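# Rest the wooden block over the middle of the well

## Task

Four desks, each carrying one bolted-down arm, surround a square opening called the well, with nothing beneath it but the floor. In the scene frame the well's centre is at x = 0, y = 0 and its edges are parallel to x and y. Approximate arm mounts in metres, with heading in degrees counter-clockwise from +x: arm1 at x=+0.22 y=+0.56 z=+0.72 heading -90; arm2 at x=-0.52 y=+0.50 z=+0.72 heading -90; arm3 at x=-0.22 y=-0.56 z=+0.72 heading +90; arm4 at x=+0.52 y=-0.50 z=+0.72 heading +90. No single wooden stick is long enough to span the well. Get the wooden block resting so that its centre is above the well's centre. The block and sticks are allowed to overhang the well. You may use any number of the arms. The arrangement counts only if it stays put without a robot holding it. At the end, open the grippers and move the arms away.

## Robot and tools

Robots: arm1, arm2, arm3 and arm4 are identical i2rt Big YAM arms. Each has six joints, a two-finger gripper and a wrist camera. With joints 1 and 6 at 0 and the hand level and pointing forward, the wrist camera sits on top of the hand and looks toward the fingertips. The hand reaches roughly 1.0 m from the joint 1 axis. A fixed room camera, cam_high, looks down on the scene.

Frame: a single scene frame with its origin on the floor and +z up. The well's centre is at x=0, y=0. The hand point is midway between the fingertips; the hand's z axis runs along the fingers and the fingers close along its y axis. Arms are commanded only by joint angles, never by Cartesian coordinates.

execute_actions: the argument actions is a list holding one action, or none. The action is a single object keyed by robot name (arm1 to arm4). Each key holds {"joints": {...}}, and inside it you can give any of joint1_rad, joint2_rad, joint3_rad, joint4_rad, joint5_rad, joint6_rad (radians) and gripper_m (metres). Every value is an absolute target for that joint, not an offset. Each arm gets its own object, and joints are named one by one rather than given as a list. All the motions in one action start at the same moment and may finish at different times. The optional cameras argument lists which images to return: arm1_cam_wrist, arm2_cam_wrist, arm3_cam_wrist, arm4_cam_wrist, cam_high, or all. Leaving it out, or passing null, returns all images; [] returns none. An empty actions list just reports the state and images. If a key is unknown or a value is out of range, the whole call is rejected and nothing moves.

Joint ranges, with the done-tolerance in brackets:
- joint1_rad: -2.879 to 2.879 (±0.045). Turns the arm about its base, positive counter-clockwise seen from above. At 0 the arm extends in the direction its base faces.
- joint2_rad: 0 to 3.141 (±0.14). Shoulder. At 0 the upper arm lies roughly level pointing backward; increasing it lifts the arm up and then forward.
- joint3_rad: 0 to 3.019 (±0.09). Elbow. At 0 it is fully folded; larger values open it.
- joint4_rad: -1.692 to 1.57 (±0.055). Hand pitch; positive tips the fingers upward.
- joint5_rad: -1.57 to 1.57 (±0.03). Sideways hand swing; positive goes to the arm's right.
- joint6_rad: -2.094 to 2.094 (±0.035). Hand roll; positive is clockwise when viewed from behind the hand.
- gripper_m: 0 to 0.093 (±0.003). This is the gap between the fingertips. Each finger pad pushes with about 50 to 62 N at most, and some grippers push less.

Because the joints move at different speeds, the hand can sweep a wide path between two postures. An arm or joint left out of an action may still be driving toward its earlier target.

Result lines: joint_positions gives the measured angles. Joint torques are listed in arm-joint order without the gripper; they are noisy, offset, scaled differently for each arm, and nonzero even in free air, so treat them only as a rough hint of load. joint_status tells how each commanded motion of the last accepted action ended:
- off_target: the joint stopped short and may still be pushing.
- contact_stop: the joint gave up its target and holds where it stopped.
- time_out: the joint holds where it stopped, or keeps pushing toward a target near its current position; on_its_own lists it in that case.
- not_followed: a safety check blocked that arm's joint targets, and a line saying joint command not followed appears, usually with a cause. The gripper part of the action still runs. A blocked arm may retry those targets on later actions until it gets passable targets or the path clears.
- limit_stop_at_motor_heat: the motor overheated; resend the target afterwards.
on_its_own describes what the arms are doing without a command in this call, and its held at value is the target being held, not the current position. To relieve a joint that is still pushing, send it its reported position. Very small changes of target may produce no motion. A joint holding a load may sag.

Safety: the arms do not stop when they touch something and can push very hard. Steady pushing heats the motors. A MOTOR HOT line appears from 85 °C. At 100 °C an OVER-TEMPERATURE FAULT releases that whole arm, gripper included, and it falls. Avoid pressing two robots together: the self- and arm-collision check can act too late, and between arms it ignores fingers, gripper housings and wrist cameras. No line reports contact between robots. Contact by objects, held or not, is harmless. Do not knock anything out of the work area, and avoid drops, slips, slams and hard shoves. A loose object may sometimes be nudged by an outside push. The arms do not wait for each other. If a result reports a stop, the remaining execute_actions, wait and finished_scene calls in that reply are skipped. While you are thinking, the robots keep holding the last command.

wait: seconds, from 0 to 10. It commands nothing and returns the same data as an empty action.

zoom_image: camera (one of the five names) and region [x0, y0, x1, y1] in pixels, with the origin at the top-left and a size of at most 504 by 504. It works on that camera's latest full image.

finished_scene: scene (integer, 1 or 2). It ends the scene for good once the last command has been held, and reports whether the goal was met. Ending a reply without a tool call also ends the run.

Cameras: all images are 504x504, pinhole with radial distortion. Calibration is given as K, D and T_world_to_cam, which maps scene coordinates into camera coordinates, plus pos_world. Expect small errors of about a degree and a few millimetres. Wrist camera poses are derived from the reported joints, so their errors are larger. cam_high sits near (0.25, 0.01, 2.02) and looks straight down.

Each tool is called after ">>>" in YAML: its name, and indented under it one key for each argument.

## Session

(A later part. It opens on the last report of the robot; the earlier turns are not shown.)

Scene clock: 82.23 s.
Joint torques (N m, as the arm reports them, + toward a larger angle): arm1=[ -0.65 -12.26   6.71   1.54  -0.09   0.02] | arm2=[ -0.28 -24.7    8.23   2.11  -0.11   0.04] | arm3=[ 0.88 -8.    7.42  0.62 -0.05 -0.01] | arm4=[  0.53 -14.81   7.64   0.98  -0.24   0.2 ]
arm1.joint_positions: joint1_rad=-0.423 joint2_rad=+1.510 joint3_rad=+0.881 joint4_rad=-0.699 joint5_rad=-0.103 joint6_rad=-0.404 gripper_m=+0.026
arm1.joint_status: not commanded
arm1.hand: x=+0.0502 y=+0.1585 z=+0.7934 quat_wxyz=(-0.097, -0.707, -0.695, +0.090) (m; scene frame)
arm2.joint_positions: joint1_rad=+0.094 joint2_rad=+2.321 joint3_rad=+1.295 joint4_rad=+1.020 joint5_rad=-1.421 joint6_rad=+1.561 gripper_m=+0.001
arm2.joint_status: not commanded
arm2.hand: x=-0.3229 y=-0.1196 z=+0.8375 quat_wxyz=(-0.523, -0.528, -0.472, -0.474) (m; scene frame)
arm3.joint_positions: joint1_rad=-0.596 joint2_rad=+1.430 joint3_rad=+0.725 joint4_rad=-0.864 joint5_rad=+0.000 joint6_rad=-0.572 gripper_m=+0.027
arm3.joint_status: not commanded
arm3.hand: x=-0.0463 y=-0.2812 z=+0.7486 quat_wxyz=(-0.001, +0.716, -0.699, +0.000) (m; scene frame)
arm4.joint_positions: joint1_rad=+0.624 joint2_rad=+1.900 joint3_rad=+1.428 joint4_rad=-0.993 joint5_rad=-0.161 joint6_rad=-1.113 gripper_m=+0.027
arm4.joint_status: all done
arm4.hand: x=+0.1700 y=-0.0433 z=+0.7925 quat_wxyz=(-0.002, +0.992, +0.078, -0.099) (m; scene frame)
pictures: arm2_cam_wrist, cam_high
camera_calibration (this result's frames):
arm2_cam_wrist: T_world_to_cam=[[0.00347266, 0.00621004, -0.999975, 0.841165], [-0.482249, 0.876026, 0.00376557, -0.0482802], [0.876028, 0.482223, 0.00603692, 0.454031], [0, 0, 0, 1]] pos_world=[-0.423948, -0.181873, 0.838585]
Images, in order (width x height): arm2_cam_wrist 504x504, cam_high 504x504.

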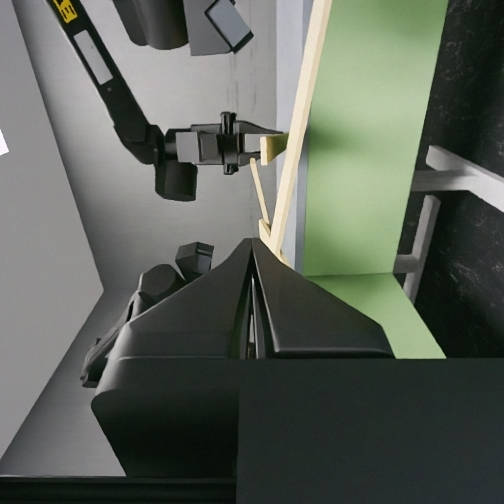

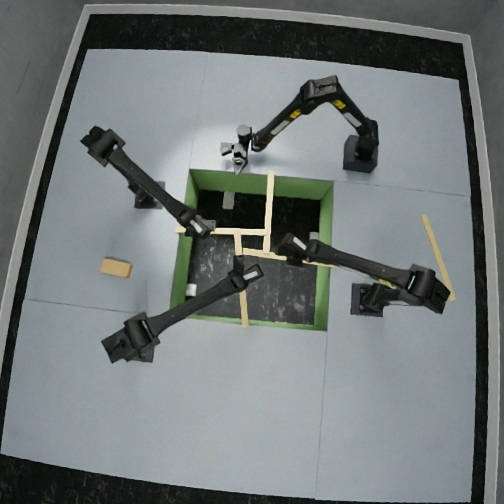

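>>> execute_actions:
  actions:
    - {"arm4": {"joints": {"joint6_rad": -0.94}}}
  cameras: ["arm2_cam_wrist", "cam_high", "arm4_cam_wrist"]

>>> zoom_image:
  camera: "arm2_cam_wrist"
  region: [190, 60, 360, 260]

>>> zoom_image:
  camera: "cam_high"
  region: [170, 165, 340, 335]

Scene clock: 83.50 s.
Joint torques (N m, as the arm reports them, + toward a larger angle): arm1=[ -0.65 -12.25   6.7    1.54  -0.08   0.02] | arm2=[ -0.77 -25.62   8.05   2.41  -0.07   0.06] | arm3=[ 0.98 -7.98  7.42  0.6  -0.05 -0.01] | arm4=[  0.56 -14.82   7.64   1.01  -0.22   0.2 ]
arm1.joint_positions: joint1_rad=-0.423 joint2_rad=+1.510 joint3_rad=+0.881 joint4_rad=-0.699 joint5_rad=-0.103 joint6_rad=-0.404 gripper_m=+0.026
arm1.joint_status: not commanded
arm1.hand: x=+0.0502 y=+0.1585 z=+0.7934 quat_wxyz=(-0.097, -0.707, -0.695, +0.090) (m; scene frame)
arm2.joint_positions: joint1_rad=+0.094 joint2_rad=+2.321 joint3_rad=+1.295 joint4_rad=+1.020 joint5_rad=-1.421 joint6_rad=+1.561 gripper_m=+0.001
arm2.joint_status: not commanded
arm2.hand: x=-0.3229 y=-0.1196 z=+0.8375 quat_wxyz=(-0.523, -0.528, -0.472, -0.474) (m; scene frame)
arm3.joint_positions: joint1_rad=-0.596 joint2_rad=+1.430 joint3_rad=+0.725 joint4_rad=-0.864 joint5_rad=+0.000 joint6_rad=-0.572 gripper_m=+0.027
arm3.joint_status: not commanded
arm3.hand: x=-0.0463 y=-0.2812 z=+0.7486 quat_wxyz=(-0.001, +0.716, -0.699, +0.000) (m; scene frame)
arm4.joint_positions: joint1_rad=+0.624 joint2_rad=+1.900 joint3_rad=+1.428 joint4_rad=-0.993 joint5_rad=-0.161 joint6_rad=-0.953 gripper_m=+0.027
arm4.joint_status: all done
arm4.hand: x=+0.1700 y=-0.0433 z=+0.7925 quat_wxyz=(+0.005, +0.995, -0.001, -0.099) (m; scene frame)
pictures: arm2_cam_wrist, arm4_cam_wrist, cam_high
camera_calibration (this result's frames):
arm2_cam_wrist: T_world_to_cam=[[0.00347266, 0.00621004, -0.999975, 0.841165], [-0.482249, 0.876026, 0.00376557, -0.0482802], [0.876028, 0.482223, 0.00603692, 0.454031], [0, 0, 0, 1]] pos_world=[-0.423948, -0.181873, 0.838585]
arm4_cam_wrist: T_world_to_cam=[[-0.00440065, 0.999753, -0.0217852, 0.0645209], [0.916721, 0.0127367, 0.399326, -0.463464], [0.399505, -0.0182137, -0.91655, 0.785074], [0, 0, 0, 1]] pos_world=[0.11151, -0.0443029, 0.906038]
Images, in order (width x height): arm2_cam_wrist 504x504, arm4_cam_wrist 504x504, cam_high 504x504.

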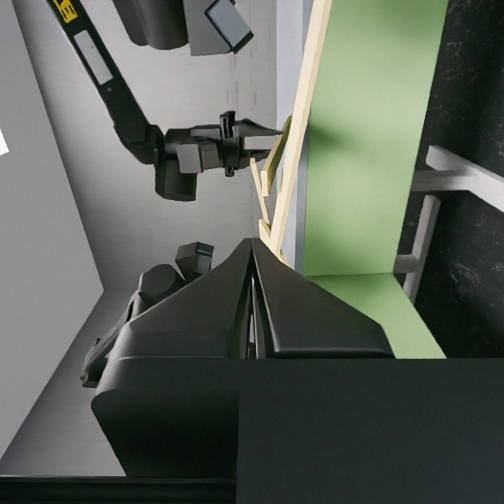

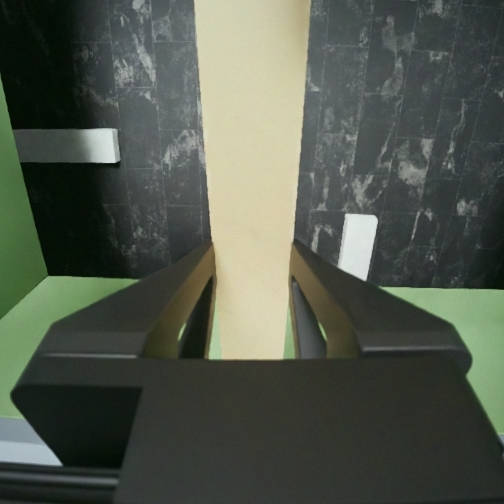

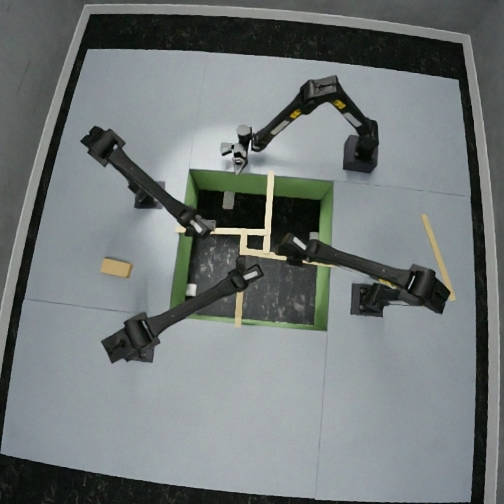

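Region (190, 60, 360, 260) of arm2_cam_wrist's 504x504 image, scaled by 2.520, with more detail than that image has; it fills the left 428 columns of this view, and the rest is white.

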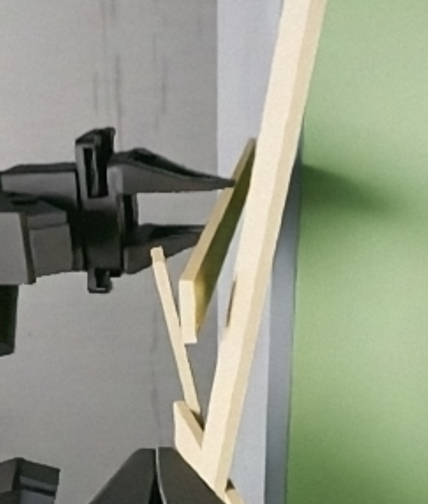

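Region (170, 165, 340, 335) of cam_high's 504x504 image, scaled by 2.965, with more detail than that image has.

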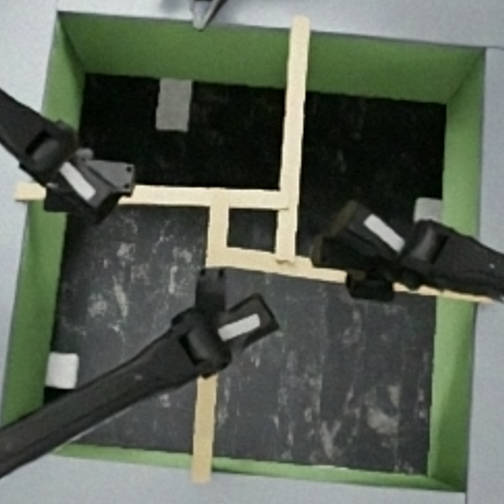

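>>> zoom_image:
  camera: "cam_high"
  region: [225, 215, 295, 275]

>>> zoom_image:
  camera: "cam_high"
  region: [215, 295, 265, 340]

Region (225, 215, 295, 275) of cam_high's 504x504 image, scaled by 7.200, with more detail than that image has; it fills the top 432 rows of this view, and the rest is white.

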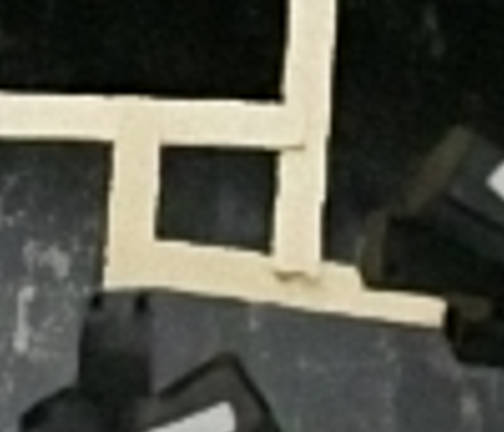

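Region (215, 295, 265, 340) of cam_high's 504x504 image, scaled by 10.080, with more detail than that image has; it fills the top 454 rows of this view, and the rest is white.

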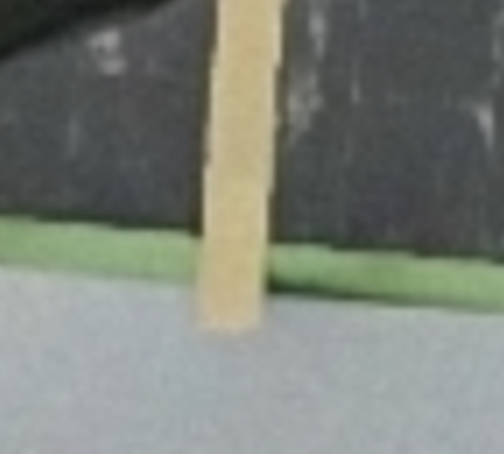

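>>> execute_actions:
  actions:
    - {"arm4": {"joints": {"joint2_rad": 1.93}}}
  cameras: ["arm2_cam_wrist", "cam_high"]

>>> zoom_image:
  camera: "arm2_cam_wrist"
  region: [190, 60, 360, 260]

Scene clock: 84.67 s.
Joint torques (N m, as the arm reports them, + toward a larger angle): arm1=[ -0.62 -12.24   6.7    1.54  -0.08   0.02] | arm2=[ -0.4  -25.2    8.15   2.14  -0.07   0.05] | arm3=[ 0.94 -8.06  7.43  0.62 -0.05 -0.01] | arm4=[  0.63 -14.74   7.62   1.02  -0.23   0.19]
arm1.joint_positions: joint1_rad=-0.423 joint2_rad=+1.510 joint3_rad=+0.881 joint4_rad=-0.699 joint5_rad=-0.103 joint6_rad=-0.404 gripper_m=+0.026
arm1.joint_status: not commanded
arm1.hand: x=+0.0502 y=+0.1585 z=+0.7934 quat_wxyz=(-0.097, -0.707, -0.695, +0.090) (m; scene frame)
arm2.joint_positions: joint1_rad=+0.094 joint2_rad=+2.321 joint3_rad=+1.295 joint4_rad=+1.020 joint5_rad=-1.421 joint6_rad=+1.561 gripper_m=+0.001
arm2.joint_status: not commanded
arm2.hand: x=-0.3229 y=-0.1196 z=+0.8375 quat_wxyz=(-0.523, -0.528, -0.472, -0.474) (m; scene frame)
arm3.joint_positions: joint1_rad=-0.596 joint2_rad=+1.430 joint3_rad=+0.725 joint4_rad=-0.864 joint5_rad=+0.000 joint6_rad=-0.572 gripper_m=+0.027
arm3.joint_status: not commanded
arm3.hand: x=-0.0463 y=-0.2812 z=+0.7486 quat_wxyz=(-0.001, +0.716, -0.699, +0.000) (m; scene frame)
arm4.joint_positions: joint1_rad=+0.624 joint2_rad=+1.911 joint3_rad=+1.428 joint4_rad=-0.993 joint5_rad=-0.161 joint6_rad=-0.952 gripper_m=+0.027
arm4.joint_status: all done
arm4.hand: x=+0.1705 y=-0.0441 z=+0.7862 quat_wxyz=(+0.010, +0.995, -0.002, -0.096) (m; scene frame)
pictures: arm2_cam_wrist, cam_high
camera_calibration (this result's frames):
arm2_cam_wrist: T_world_to_cam=[[0.00347266, 0.00621004, -0.999975, 0.841165], [-0.482249, 0.876026, 0.00376557, -0.0482802], [0.876028, 0.482223, 0.00603692, 0.454031], [0, 0, 0, 1]] pos_world=[-0.423948, -0.181873, 0.838585]
Images, in order (width x height): arm2_cam_wrist 504x504, cam_high 504x504.

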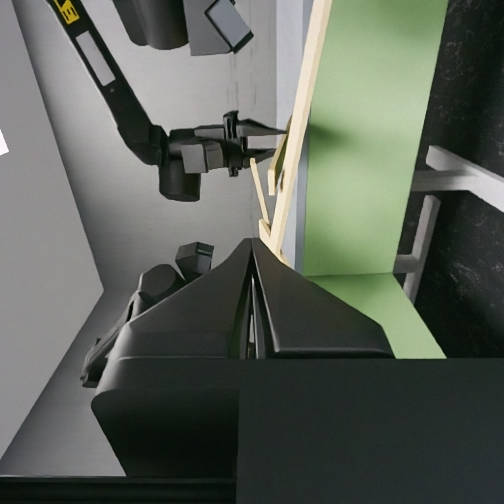

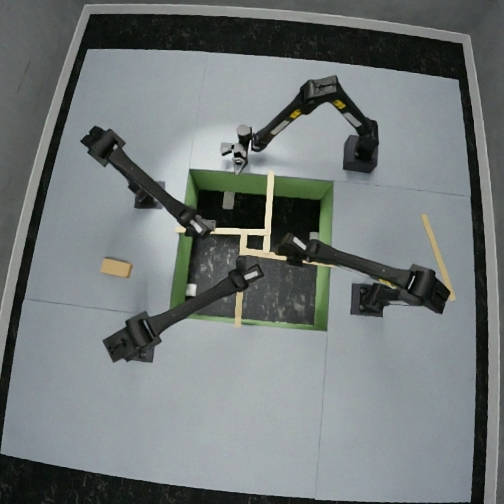

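Region (190, 60, 360, 260) of arm2_cam_wrist's 504x504 image, scaled by 2.520, with more detail than that image has; it fills the left 428 columns of this view, and the rest is white.

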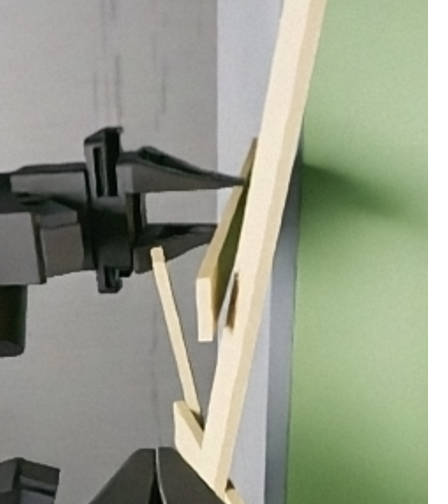

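>>> execute_actions:
  actions:
    - {"arm4": {"joints": {"joint2_rad": 1.941}}}
  cameras: ["arm2_cam_wrist", "cam_high"]

>>> zoom_image:
  camera: "arm2_cam_wrist"
  region: [190, 60, 360, 260]

Scene clock: 85.47 s.
Joint torques (N m, as the arm reports them, + toward a larger angle): arm1=[ -0.58 -12.24   6.71   1.53  -0.09   0.02] | arm2=[ -0.69 -25.02   8.16   2.26  -0.12   0.03] | arm3=[ 0.95 -8.06  7.44  0.61 -0.05 -0.01] | arm4=[  0.42 -14.55   7.54   1.01  -0.23   0.18]
arm1.joint_positions: joint1_rad=-0.423 joint2_rad=+1.510 joint3_rad=+0.881 joint4_rad=-0.699 joint5_rad=-0.103 joint6_rad=-0.404 gripper_m=+0.026
arm1.joint_status: not commanded
arm1.hand: x=+0.0502 y=+0.1585 z=+0.7934 quat_wxyz=(-0.097, -0.707, -0.695, +0.090) (m; scene frame)
arm2.joint_positions: joint1_rad=+0.094 joint2_rad=+2.321 joint3_rad=+1.295 joint4_rad=+1.020 joint5_rad=-1.421 joint6_rad=+1.561 gripper_m=+0.001
arm2.joint_status: not commanded
arm2.hand: x=-0.3229 y=-0.1196 z=+0.8375 quat_wxyz=(-0.523, -0.528, -0.472, -0.474) (m; scene frame)
arm3.joint_positions: joint1_rad=-0.596 joint2_rad=+1.430 joint3_rad=+0.725 joint4_rad=-0.864 joint5_rad=+0.000 joint6_rad=-0.572 gripper_m=+0.027
arm3.joint_status: not commanded
arm3.hand: x=-0.0463 y=-0.2812 z=+0.7486 quat_wxyz=(-0.001, +0.716, -0.699, +0.000) (m; scene frame)
arm4.joint_positions: joint1_rad=+0.624 joint2_rad=+1.921 joint3_rad=+1.428 joint4_rad=-0.993 joint5_rad=-0.161 joint6_rad=-0.952 gripper_m=+0.027
arm4.joint_status: all done
arm4.hand: x=+0.1710 y=-0.0449 z=+0.7807 quat_wxyz=(+0.014, +0.996, -0.002, -0.093) (m; scene frame)
pictures: arm2_cam_wrist, cam_high
camera_calibration (this result's frames):
arm2_cam_wrist: T_world_to_cam=[[0.00347266, 0.00621004, -0.999975, 0.841165], [-0.482249, 0.876026, 0.00376557, -0.0482802], [0.876028, 0.482223, 0.00603692, 0.454031], [0, 0, 0, 1]] pos_world=[-0.423948, -0.181873, 0.838585]
Images, in order (width x height): arm2_cam_wrist 504x504, cam_high 504x504.

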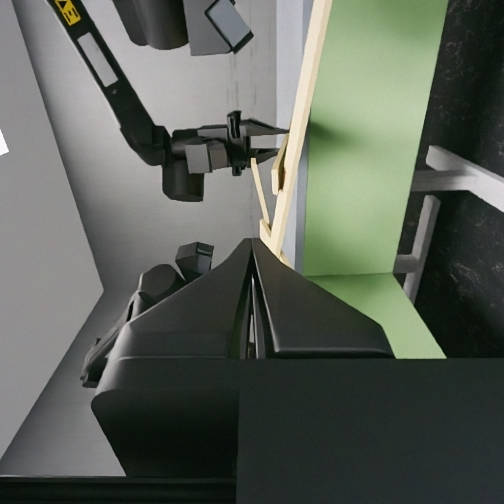

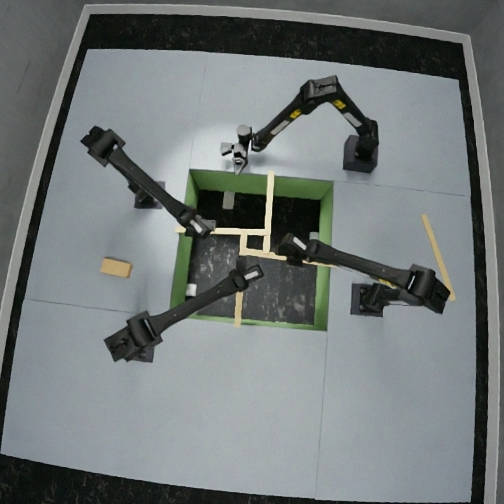

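Region (190, 60, 360, 260) of arm2_cam_wrist's 504x504 image, scaled by 2.520, with more detail than that image has; it fills the left 428 columns of this view, and the rest is white.

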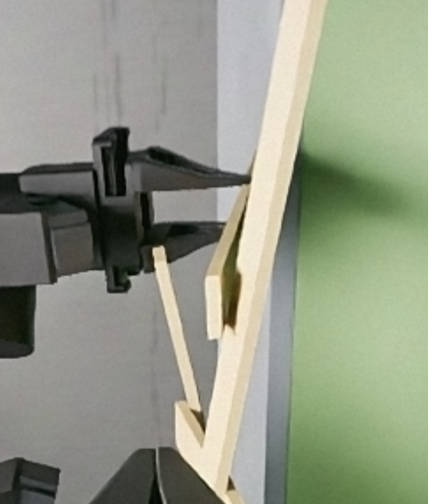

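>>> execute_actions:
  actions:
    - {"arm4": {"joints": {"gripper_m": 0.036}}}
  cameras: ["arm2_cam_wrist", "cam_high", "arm4_cam_wrist"]

>>> zoom_image:
  camera: "arm2_cam_wrist"
  region: [190, 60, 360, 260]

>>> zoom_image:
  camera: "cam_high"
  region: [170, 165, 340, 335]

Scene clock: 86.20 s.
Joint torques (N m, as the arm reports them, + toward a larger angle): arm1=[ -0.63 -12.24   6.71   1.54  -0.09   0.02] | arm2=[ -0.12 -25.39   8.17   2.14  -0.13   0.08] | arm3=[ 0.96 -8.05  7.43  0.59 -0.05  0.  ] | arm4=[  0.43 -14.45   7.56   1.    -0.23   0.19]
arm1.joint_positions: joint1_rad=-0.423 joint2_rad=+1.510 joint3_rad=+0.881 joint4_rad=-0.699 joint5_rad=-0.103 joint6_rad=-0.404 gripper_m=+0.026
arm1.joint_status: not commanded
arm1.hand: x=+0.0502 y=+0.1585 z=+0.7934 quat_wxyz=(-0.097, -0.707, -0.695, +0.090) (m; scene frame)
arm2.joint_positions: joint1_rad=+0.094 joint2_rad=+2.321 joint3_rad=+1.295 joint4_rad=+1.020 joint5_rad=-1.421 joint6_rad=+1.561 gripper_m=+0.001
arm2.joint_status: not commanded
arm2.hand: x=-0.3229 y=-0.1196 z=+0.8375 quat_wxyz=(-0.523, -0.528, -0.472, -0.474) (m; scene frame)
arm3.joint_positions: joint1_rad=-0.596 joint2_rad=+1.430 joint3_rad=+0.725 joint4_rad=-0.864 joint5_rad=+0.000 joint6_rad=-0.572 gripper_m=+0.027
arm3.joint_status: not commanded
arm3.hand: x=-0.0463 y=-0.2812 z=+0.7486 quat_wxyz=(-0.001, +0.716, -0.699, +0.000) (m; scene frame)
arm4.joint_positions: joint1_rad=+0.624 joint2_rad=+1.921 joint3_rad=+1.428 joint4_rad=-0.993 joint5_rad=-0.161 joint6_rad=-0.952 gripper_m=+0.036
arm4.joint_status: all done
arm4.hand: x=+0.1710 y=-0.0449 z=+0.7807 quat_wxyz=(+0.014, +0.996, -0.002, -0.093) (m; scene frame)
pictures: arm2_cam_wrist, arm4_cam_wrist, cam_high
camera_calibration (this result's frames):
arm2_cam_wrist: T_world_to_cam=[[0.00347266, 0.00621004, -0.999975, 0.841165], [-0.482249, 0.876026, 0.00376557, -0.0482802], [0.876028, 0.482223, 0.00603692, 0.454031], [0, 0, 0, 1]] pos_world=[-0.423948, -0.181873, 0.838585]
arm4_cam_wrist: T_world_to_cam=[[-0.00344375, 0.999213, -0.0395094, 0.0794785], [0.911788, 0.0193622, 0.410205, -0.466982], [0.410647, -0.0346115, -0.911137, 0.766986], [0, 0, 0, 1]] pos_world=[0.111102, -0.0438276, 0.893528]
Images, in order (width x height): arm2_cam_wrist 504x504, arm4_cam_wrist 504x504, cam_high 504x504.

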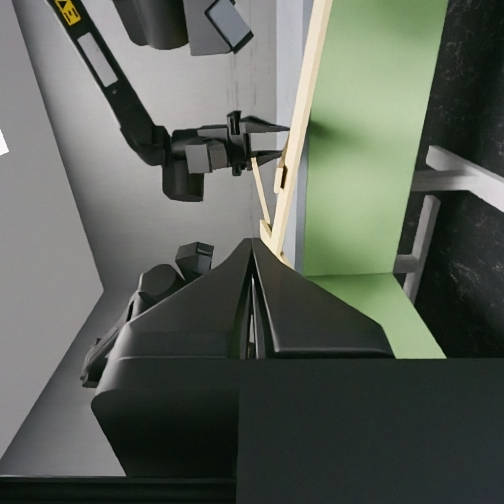

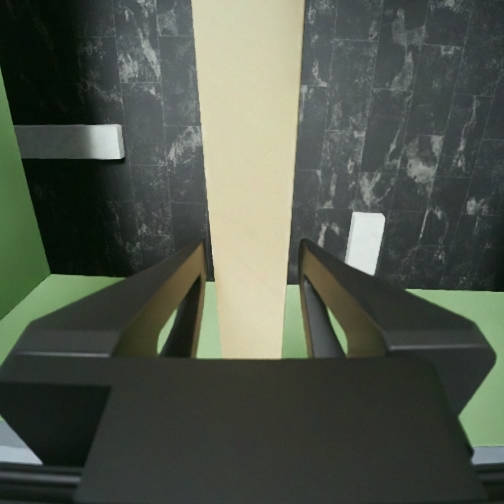

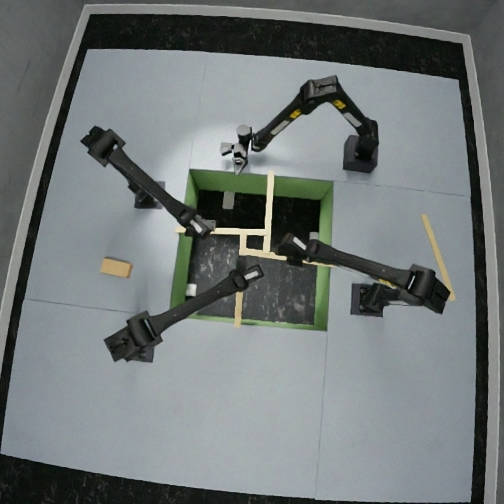

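Region (190, 60, 360, 260) of arm2_cam_wrist's 504x504 image, scaled by 2.520, with more detail than that image has; it fills the left 428 columns of this view, and the rest is white.

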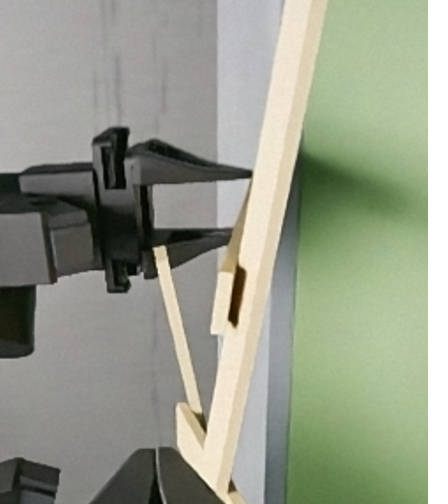

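Region (170, 165, 340, 335) of cam_high's 504x504 image, scaled by 2.965, with more detail than that image has.

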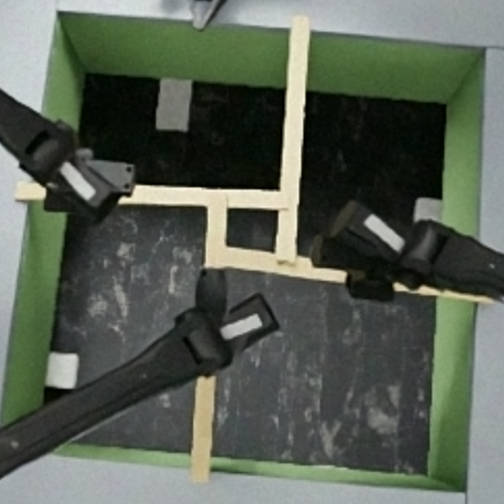

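>>> execute_actions:
  actions:
    - {"arm3": {"joints": {"gripper_m": 0.035}}}
  cameras: ["arm2_cam_wrist", "cam_high", "arm3_cam_wrist"]

>>> zoom_image:
  camera: "cam_high"
  region: [170, 165, 340, 335]

Scene clock: 88.40 s.
Joint torques (N m, as the arm reports them, + toward a larger angle): arm1=[ -0.73 -12.26   6.74   1.54  -0.09   0.01] | arm2=[ -0.21 -25.39   8.27   2.27  -0.1    0.06] | arm3=[ 0.94 -7.98  7.39  0.61 -0.05  0.  ] | arm4=[  0.56 -14.43   7.54   0.96  -0.23   0.18]
arm1.joint_positions: joint1_rad=-0.423 joint2_rad=+1.510 joint3_rad=+0.881 joint4_rad=-0.699 joint5_rad=-0.103 joint6_rad=-0.404 gripper_m=+0.026
arm1.joint_status: not commanded
arm1.hand: x=+0.0502 y=+0.1585 z=+0.7934 quat_wxyz=(-0.097, -0.707, -0.695, +0.090) (m; scene frame)
arm2.joint_positions: joint1_rad=+0.094 joint2_rad=+2.321 joint3_rad=+1.295 joint4_rad=+1.020 joint5_rad=-1.421 joint6_rad=+1.561 gripper_m=+0.001
arm2.joint_status: not commanded
arm2.hand: x=-0.3229 y=-0.1196 z=+0.8375 quat_wxyz=(-0.523, -0.528, -0.472, -0.474) (m; scene frame)
arm3.joint_positions: joint1_rad=-0.596 joint2_rad=+1.430 joint3_rad=+0.725 joint4_rad=-0.864 joint5_rad=+0.000 joint6_rad=-0.572 gripper_m=+0.035
arm3.joint_status: all done
arm3.hand: x=-0.0463 y=-0.2812 z=+0.7486 quat_wxyz=(-0.001, +0.716, -0.699, +0.000) (m; scene frame)
arm4.joint_positions: joint1_rad=+0.624 joint2_rad=+1.921 joint3_rad=+1.428 joint4_rad=-0.993 joint5_rad=-0.161 joint6_rad=-0.952 gripper_m=+0.036
arm4.joint_status: not commanded
arm4.hand: x=+0.1710 y=-0.0449 z=+0.7807 quat_wxyz=(+0.014, +0.996, -0.002, -0.093) (m; scene frame)
pictures: arm2_cam_wrist, arm3_cam_wrist, cam_high
camera_calibration (this result's frames):
arm2_cam_wrist: T_world_to_cam=[[0.00347266, 0.00621004, -0.999975, 0.841165], [-0.482249, 0.876026, 0.00376557, -0.0482802], [0.876028, 0.482223, 0.00603692, 0.454031], [0, 0, 0, 1]] pos_world=[-0.423948, -0.181873, 0.838585]
arm3_cam_wrist: T_world_to_cam=[[0.999463, 0.032601, -0.00315037, 0.0593545], [0.0283566, -0.813163, 0.581345, -0.657954], [0.0163907, -0.581122, -0.813651, 0.567032], [0, 0, 0, 1]] pos_world=[-0.0499593, -0.207444, 0.844051]
Images, in order (width x height): arm2_cam_wrist 504x504, arm3_cam_wrist 504x504, cam_high 504x504.

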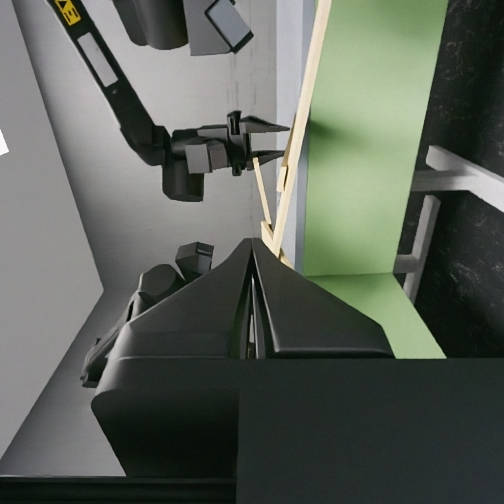

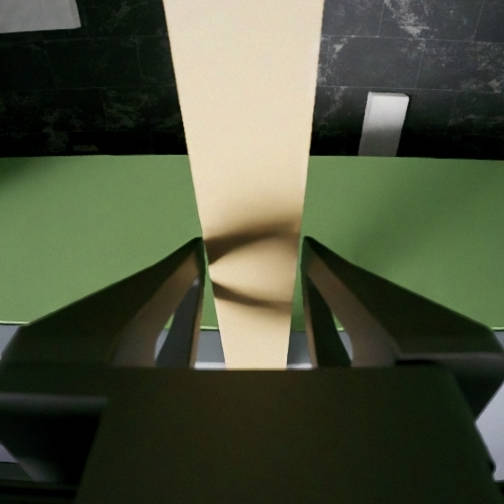

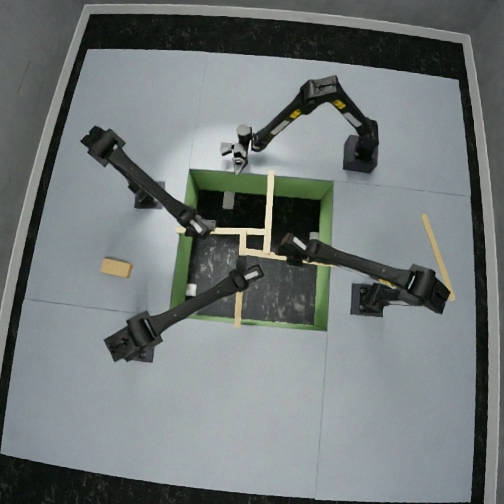

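Region (170, 165, 340, 335) of cam_high's 504x504 image, scaled by 2.965, with more detail than that image has.

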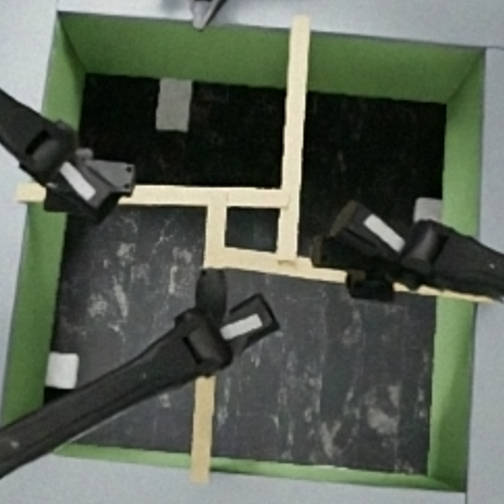

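>>> execute_actions:
  actions:
    - {"arm1": {"joints": {"joint1_rad": -0.407, "joint2_rad": 1.58, "joint3_rad": 0.92, "joint4_rad": -0.735, "joint5_rad": -0.077, "joint6_rad": -0.393}}}
  cameras: ["arm2_cam_wrist", "cam_high", "arm1_cam_wrist"]

>>> zoom_image:
  camera: "arm2_cam_wrist"
  region: [190, 60, 360, 260]

>>> zoom_image:
  camera: "cam_high"
  region: [170, 165, 350, 335]

Scene clock: 89.50 s.
Joint torques (N m, as the arm reports them, + toward a larger angle): arm1=[  0.5  -13.31   9.01   0.68  -0.08   0.01] | arm2=[  0.1  -25.57   8.22   2.29  -0.06   0.09] | arm3=[ 0.95 -8.07  7.43  0.6  -0.05  0.  ] | arm4=[  0.55 -14.61   7.54   0.98  -0.22   0.18]
arm1.joint_positions: joint1_rad=-0.415 joint2_rad=+1.583 joint3_rad=+0.881 joint4_rad=-0.730 joint5_rad=-0.078 joint6_rad=-0.403 gripper_m=+0.026
arm1.joint_status: all done
arm1.hand: x=+0.0557 y=+0.1721 z=+0.7620 quat_wxyz=(-0.067, -0.711, -0.699, +0.046) (m; scene frame)
arm2.joint_positions: joint1_rad=+0.094 joint2_rad=+2.321 joint3_rad=+1.295 joint4_rad=+1.020 joint5_rad=-1.421 joint6_rad=+1.561 gripper_m=+0.001
arm2.joint_status: not commanded
arm2.hand: x=-0.3229 y=-0.1196 z=+0.8375 quat_wxyz=(-0.523, -0.528, -0.472, -0.474) (m; scene frame)
arm3.joint_positions: joint1_rad=-0.596 joint2_rad=+1.430 joint3_rad=+0.725 joint4_rad=-0.864 joint5_rad=+0.000 joint6_rad=-0.572 gripper_m=+0.035
arm3.joint_status: not commanded
arm3.hand: x=-0.0463 y=-0.2812 z=+0.7486 quat_wxyz=(-0.001, +0.716, -0.699, +0.000) (m; scene frame)
arm4.joint_positions: joint1_rad=+0.624 joint2_rad=+1.921 joint3_rad=+1.428 joint4_rad=-0.993 joint5_rad=-0.161 joint6_rad=-0.952 gripper_m=+0.036
arm4.joint_status: not commanded
arm4.hand: x=+0.1710 y=-0.0449 z=+0.7807 quat_wxyz=(+0.014, +0.996, -0.002, -0.093) (m; scene frame)
pictures: arm1_cam_wrist, arm2_cam_wrist, cam_high
camera_calibration (this result's frames):
arm1_cam_wrist: T_world_to_cam=[[-0.999215, 0.00727629, -0.0389427, 0.0845266], [-0.0106817, 0.8971, 0.441698, -0.487705], [0.0381494, 0.441768, -0.896318, 0.731151], [0, 0, 0, 1]] pos_world=[0.0513578, 0.113906, 0.874054]
arm2_cam_wrist: T_world_to_cam=[[0.00347266, 0.00621004, -0.999975, 0.841165], [-0.482249, 0.876026, 0.00376557, -0.0482802], [0.876028, 0.482223, 0.00603692, 0.454031], [0, 0, 0, 1]] pos_world=[-0.423948, -0.181873, 0.838585]
Images, in order (width x height): arm1_cam_wrist 504x504, arm2_cam_wrist 504x504, cam_high 504x504.

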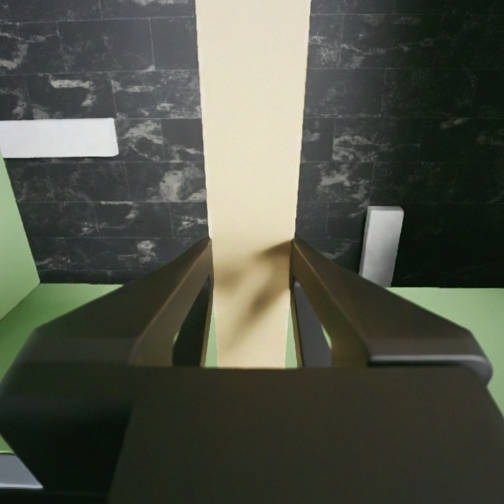

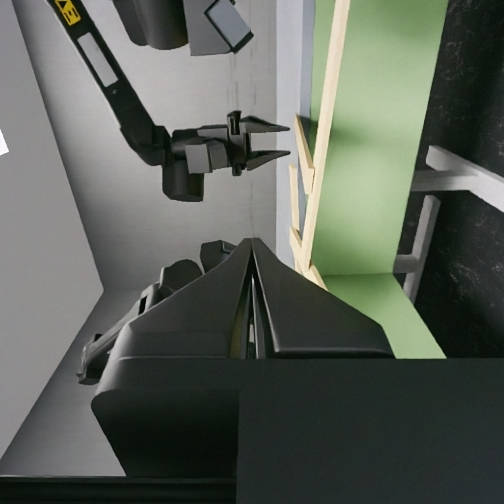

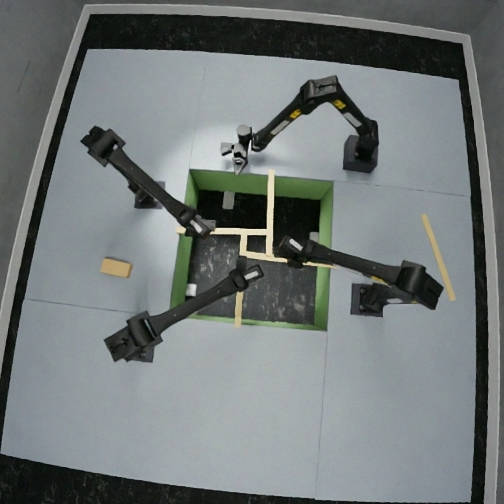

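Region (190, 60, 360, 260) of arm2_cam_wrist's 504x504 image, scaled by 2.520, with more detail than that image has; it fills the left 428 columns of this view, and the rest is white.

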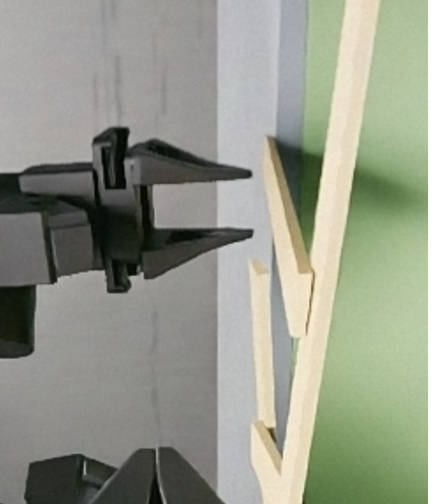

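Region (170, 165, 350, 335) of cam_high's 504x504 image, scaled by 2.800, with more detail than that image has.

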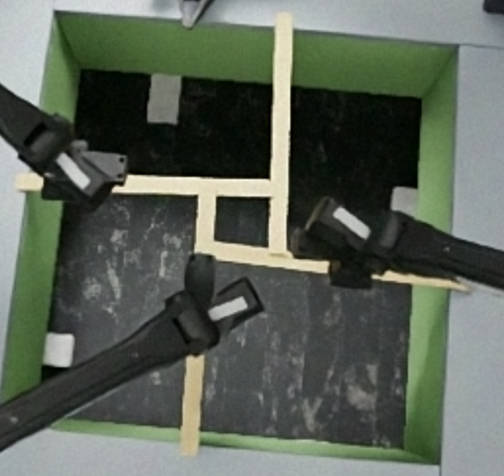

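>>> zoom_image:
  camera: "cam_high"
  region: [225, 215, 295, 275]

Region (225, 215, 295, 275) of cam_high's 504x504 image, scaled by 7.200, with more detail than that image has; it fills the top 432 rows of this view, and the rest is white.

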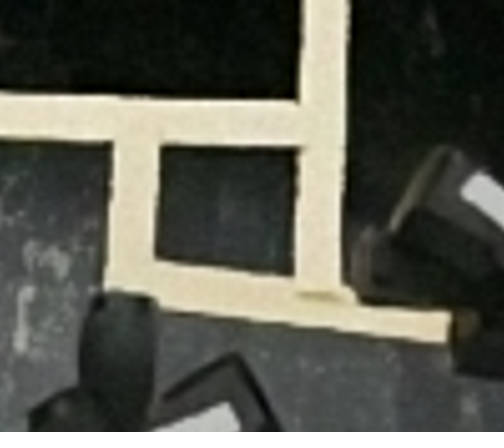

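>>> execute_actions:
  actions:
    - {"arm1": {"joints": {"joint3_rad": 0.94}}}
  cameras: ["arm2_cam_wrist", "cam_high"]

>>> zoom_image:
  camera: "cam_high"
  region: [225, 215, 295, 275]

>>> zoom_image:
  camera: "arm2_cam_wrist"
  region: [190, 60, 360, 260]

Scene clock: 90.60 s.
Joint torques (N m, as the arm reports them, + toward a larger angle): arm1=[  0.55 -13.34   9.92   0.7   -0.07   0.01] | arm2=[ -0.98 -24.73   8.19   2.03  -0.09   0.08] | arm3=[ 1.01 -8.11  7.43  0.62 -0.05 -0.01] | arm4=[  0.42 -14.62   7.55   1.01  -0.22   0.19]
arm1.joint_positions: joint1_rad=-0.415 joint2_rad=+1.583 joint3_rad=+0.889 joint4_rad=-0.730 joint5_rad=-0.078 joint6_rad=-0.403 gripper_m=+0.026
arm1.joint_status: all done
arm1.hand: x=+0.0540 y=+0.1685 z=+0.7646 quat_wxyz=(-0.069, -0.711, -0.699, +0.050) (m; scene frame)
arm2.joint_positions: joint1_rad=+0.094 joint2_rad=+2.321 joint3_rad=+1.295 joint4_rad=+1.020 joint5_rad=-1.421 joint6_rad=+1.561 gripper_m=+0.001
arm2.joint_status: not commanded
arm2.hand: x=-0.3229 y=-0.1196 z=+0.8375 quat_wxyz=(-0.523, -0.528, -0.472, -0.474) (m; scene frame)
arm3.joint_positions: joint1_rad=-0.596 joint2_rad=+1.430 joint3_rad=+0.725 joint4_rad=-0.864 joint5_rad=+0.000 joint6_rad=-0.572 gripper_m=+0.035
arm3.joint_status: not commanded
arm3.hand: x=-0.0463 y=-0.2812 z=+0.7486 quat_wxyz=(-0.001, +0.716, -0.699, +0.000) (m; scene frame)
arm4.joint_positions: joint1_rad=+0.624 joint2_rad=+1.921 joint3_rad=+1.428 joint4_rad=-0.993 joint5_rad=-0.161 joint6_rad=-0.952 gripper_m=+0.036
arm4.joint_status: not commanded
arm4.hand: x=+0.1710 y=-0.0449 z=+0.7807 quat_wxyz=(+0.014, +0.996, -0.002, -0.093) (m; scene frame)
pictures: arm2_cam_wrist, cam_high
camera_calibration (this result's frames):
arm2_cam_wrist: T_world_to_cam=[[0.00347266, 0.00621004, -0.999975, 0.841165], [-0.482249, 0.876026, 0.00376557, -0.0482802], [0.876028, 0.482223, 0.00603692, 0.454031], [0, 0, 0, 1]] pos_world=[-0.423948, -0.181873, 0.838585]
Images, in order (width x height): arm2_cam_wrist 504x504, cam_high 504x504.

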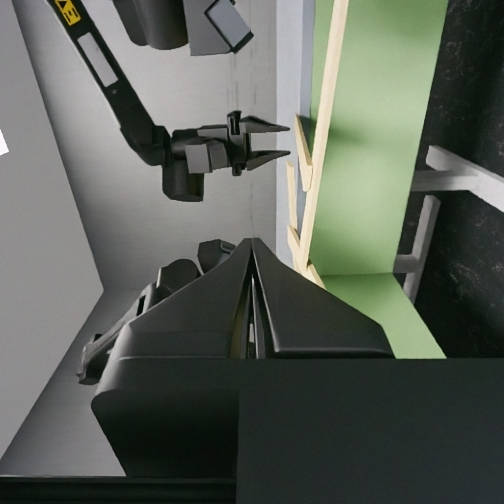

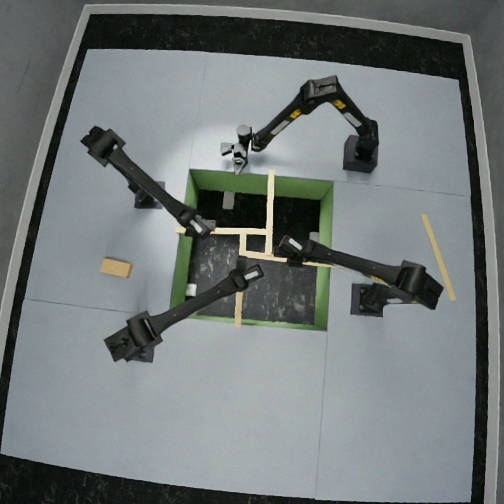

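Region (225, 215, 295, 275) of cam_high's 504x504 image, scaled by 7.200, with more detail than that image has; it fills the top 432 rows of this view, and the rest is white.

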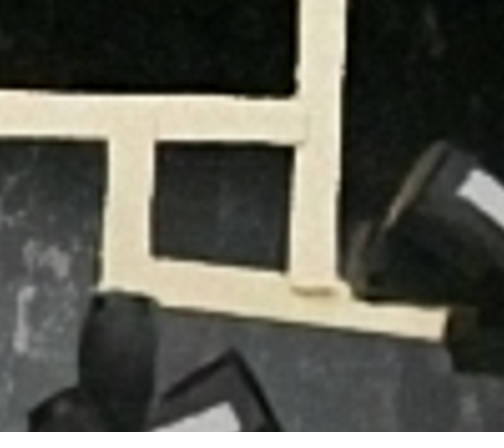

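Region (190, 60, 360, 260) of arm2_cam_wrist's 504x504 image, scaled by 2.520, with more detail than that image has; it fills the left 428 columns of this view, and the rest is white.

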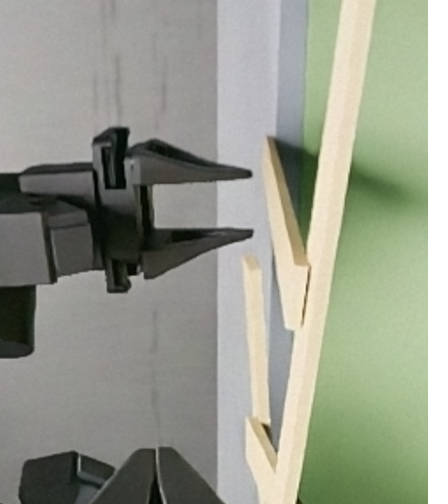

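>>> execute_actions:
  actions:
    - {"arm3": {"joints": {"gripper_m": 0.02}}}
  cameras: []

>>> execute_actions:
  actions:
    - {"arm1": {"joints": {"joint2_rad": 1.595, "joint3_rad": 0.96}}}
  cameras: ["arm2_cam_wrist", "cam_high"]

>>> zoom_image:
  camera: "cam_high"
  region: [225, 215, 295, 275]

>>> zoom_image:
  camera: "arm2_cam_wrist"
  region: [190, 60, 360, 260]

Scene clock: 91.50 s.
Joint torques (N m, as the arm reports them, + toward a larger angle): arm1=[  0.47 -13.28   9.93   0.7   -0.07   0.01] | arm2=[ -0.24 -25.04   8.22   2.21  -0.1    0.04] | arm3=[ 0.93 -8.09  7.43  0.61 -0.05  0.01] | arm4=[  0.51 -14.53   7.52   0.94  -0.22   0.18]
arm1.joint_positions: joint1_rad=-0.415 joint2_rad=+1.583 joint3_rad=+0.889 joint4_rad=-0.730 joint5_rad=-0.078 joint6_rad=-0.403 gripper_m=+0.026
arm1.joint_status: not commanded
arm1.hand: x=+0.0540 y=+0.1685 z=+0.7646 quat_wxyz=(-0.069, -0.711, -0.699, +0.050) (m; scene frame)
arm2.joint_positions: joint1_rad=+0.094 joint2_rad=+2.321 joint3_rad=+1.295 joint4_rad=+1.020 joint5_rad=-1.421 joint6_rad=+1.561 gripper_m=+0.001
arm2.joint_status: not commanded
arm2.hand: x=-0.3229 y=-0.1196 z=+0.8375 quat_wxyz=(-0.523, -0.528, -0.472, -0.474) (m; scene frame)
arm3.joint_positions: joint1_rad=-0.595 joint2_rad=+1.430 joint3_rad=+0.725 joint4_rad=-0.864 joint5_rad=+0.000 joint6_rad=-0.573 gripper_m=+0.026
arm3.joint_status: gripper_m off_target (ended at +0.026, target +0.020)
arm3.hand: x=-0.0464 y=-0.2811 z=+0.7486 quat_wxyz=(-0.001, +0.716, -0.698, +0.000) (m; scene frame)
arm4.joint_positions: joint1_rad=+0.624 joint2_rad=+1.921 joint3_rad=+1.428 joint4_rad=-0.993 joint5_rad=-0.161 joint6_rad=-0.952 gripper_m=+0.036
arm4.joint_status: not commanded
arm4.hand: x=+0.1710 y=-0.0449 z=+0.7807 quat_wxyz=(+0.014, +0.996, -0.002, -0.093) (m; scene frame)
pictures: none
No camera images: the call's "cameras" was empty. Leave "cameras" out to get every camera's image.

Scene clock: 92.07 s.
Joint torques (N m, as the arm reports them, + toward a larger angle): arm1=[  0.5  -12.36  10.17   0.76  -0.07   0.01] | arm2=[ -1.18 -25.31   8.16   2.26  -0.08   0.07] | arm3=[ 0.91 -8.13  7.43  0.63 -0.05  0.01] | arm4=[  0.4  -14.74   7.53   0.97  -0.23   0.18]
arm1.joint_positions: joint1_rad=-0.415 joint2_rad=+1.585 joint3_rad=+0.906 joint4_rad=-0.732 joint5_rad=-0.078 joint6_rad=-0.403 gripper_m=+0.026
arm1.joint_status: all done
arm1.hand: x=+0.0507 y=+0.1614 z=+0.7693 quat_wxyz=(-0.071, -0.710, -0.698, +0.056) (m; scene frame)
arm2.joint_positions: joint1_rad=+0.094 joint2_rad=+2.321 joint3_rad=+1.295 joint4_rad=+1.020 joint5_rad=-1.421 joint6_rad=+1.561 gripper_m=+0.001
arm2.joint_status: not commanded
arm2.hand: x=-0.3229 y=-0.1196 z=+0.8375 quat_wxyz=(-0.523, -0.528, -0.472, -0.474) (m; scene frame)
arm3.joint_positions: joint1_rad=-0.595 joint2_rad=+1.430 joint3_rad=+0.725 joint4_rad=-0.864 joint5_rad=+0.000 joint6_rad=-0.574 gripper_m=+0.026
arm3.joint_status: not commanded
arm3.hand: x=-0.0464 y=-0.2811 z=+0.7486 quat_wxyz=(-0.001, +0.716, -0.698, +0.000) (m; scene frame)
arm4.joint_positions: joint1_rad=+0.624 joint2_rad=+1.921 joint3_rad=+1.428 joint4_rad=-0.993 joint5_rad=-0.161 joint6_rad=-0.952 gripper_m=+0.036
arm4.joint_status: not commanded
arm4.hand: x=+0.1710 y=-0.0449 z=+0.7807 quat_wxyz=(+0.014, +0.996, -0.002, -0.093) (m; scene frame)
pictures: arm2_cam_wrist, cam_high
camera_calibration (this result's frames):
arm2_cam_wrist: T_world_to_cam=[[0.00347266, 0.00621004, -0.999975, 0.841165], [-0.482249, 0.876026, 0.00376557, -0.0482802], [0.876028, 0.482223, 0.00603692, 0.454031], [0, 0, 0, 1]] pos_world=[-0.423948, -0.181873, 0.838585]
Images, in order (width x height): arm2_cam_wrist 504x504, cam_high 504x504.

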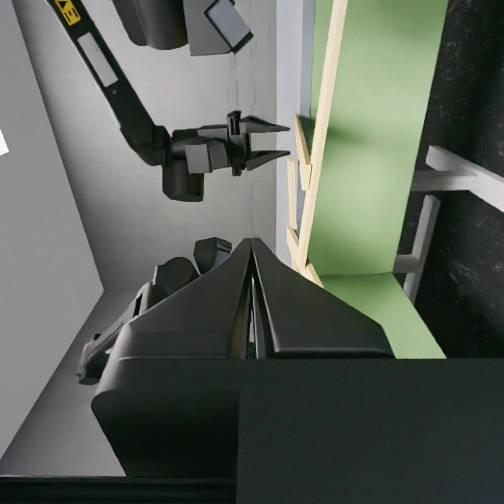

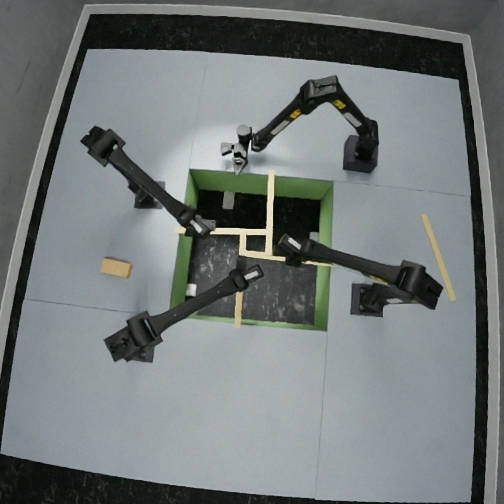

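Region (225, 215, 295, 275) of cam_high's 504x504 image, scaled by 7.200, with more detail than that image has; it fills the top 432 rows of this view, and the rest is white.

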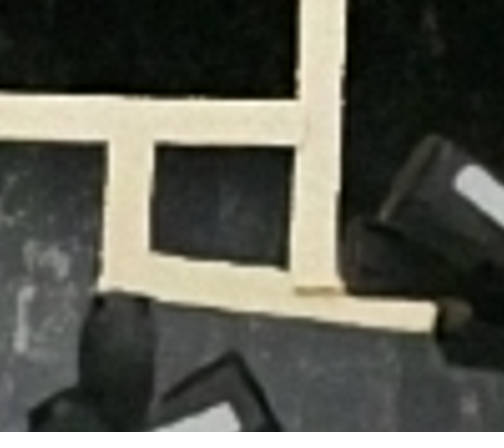

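Region (190, 60, 360, 260) of arm2_cam_wrist's 504x504 image, scaled by 2.520, with more detail than that image has; it fills the left 428 columns of this view, and the rest is white.

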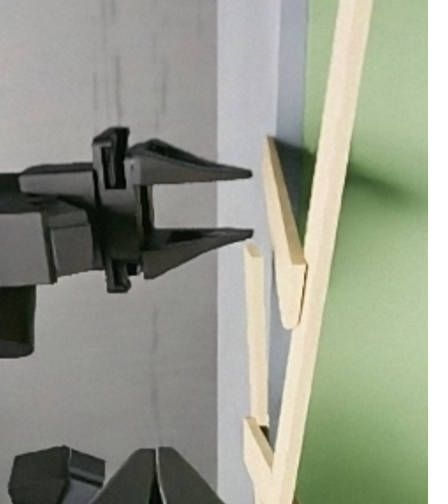

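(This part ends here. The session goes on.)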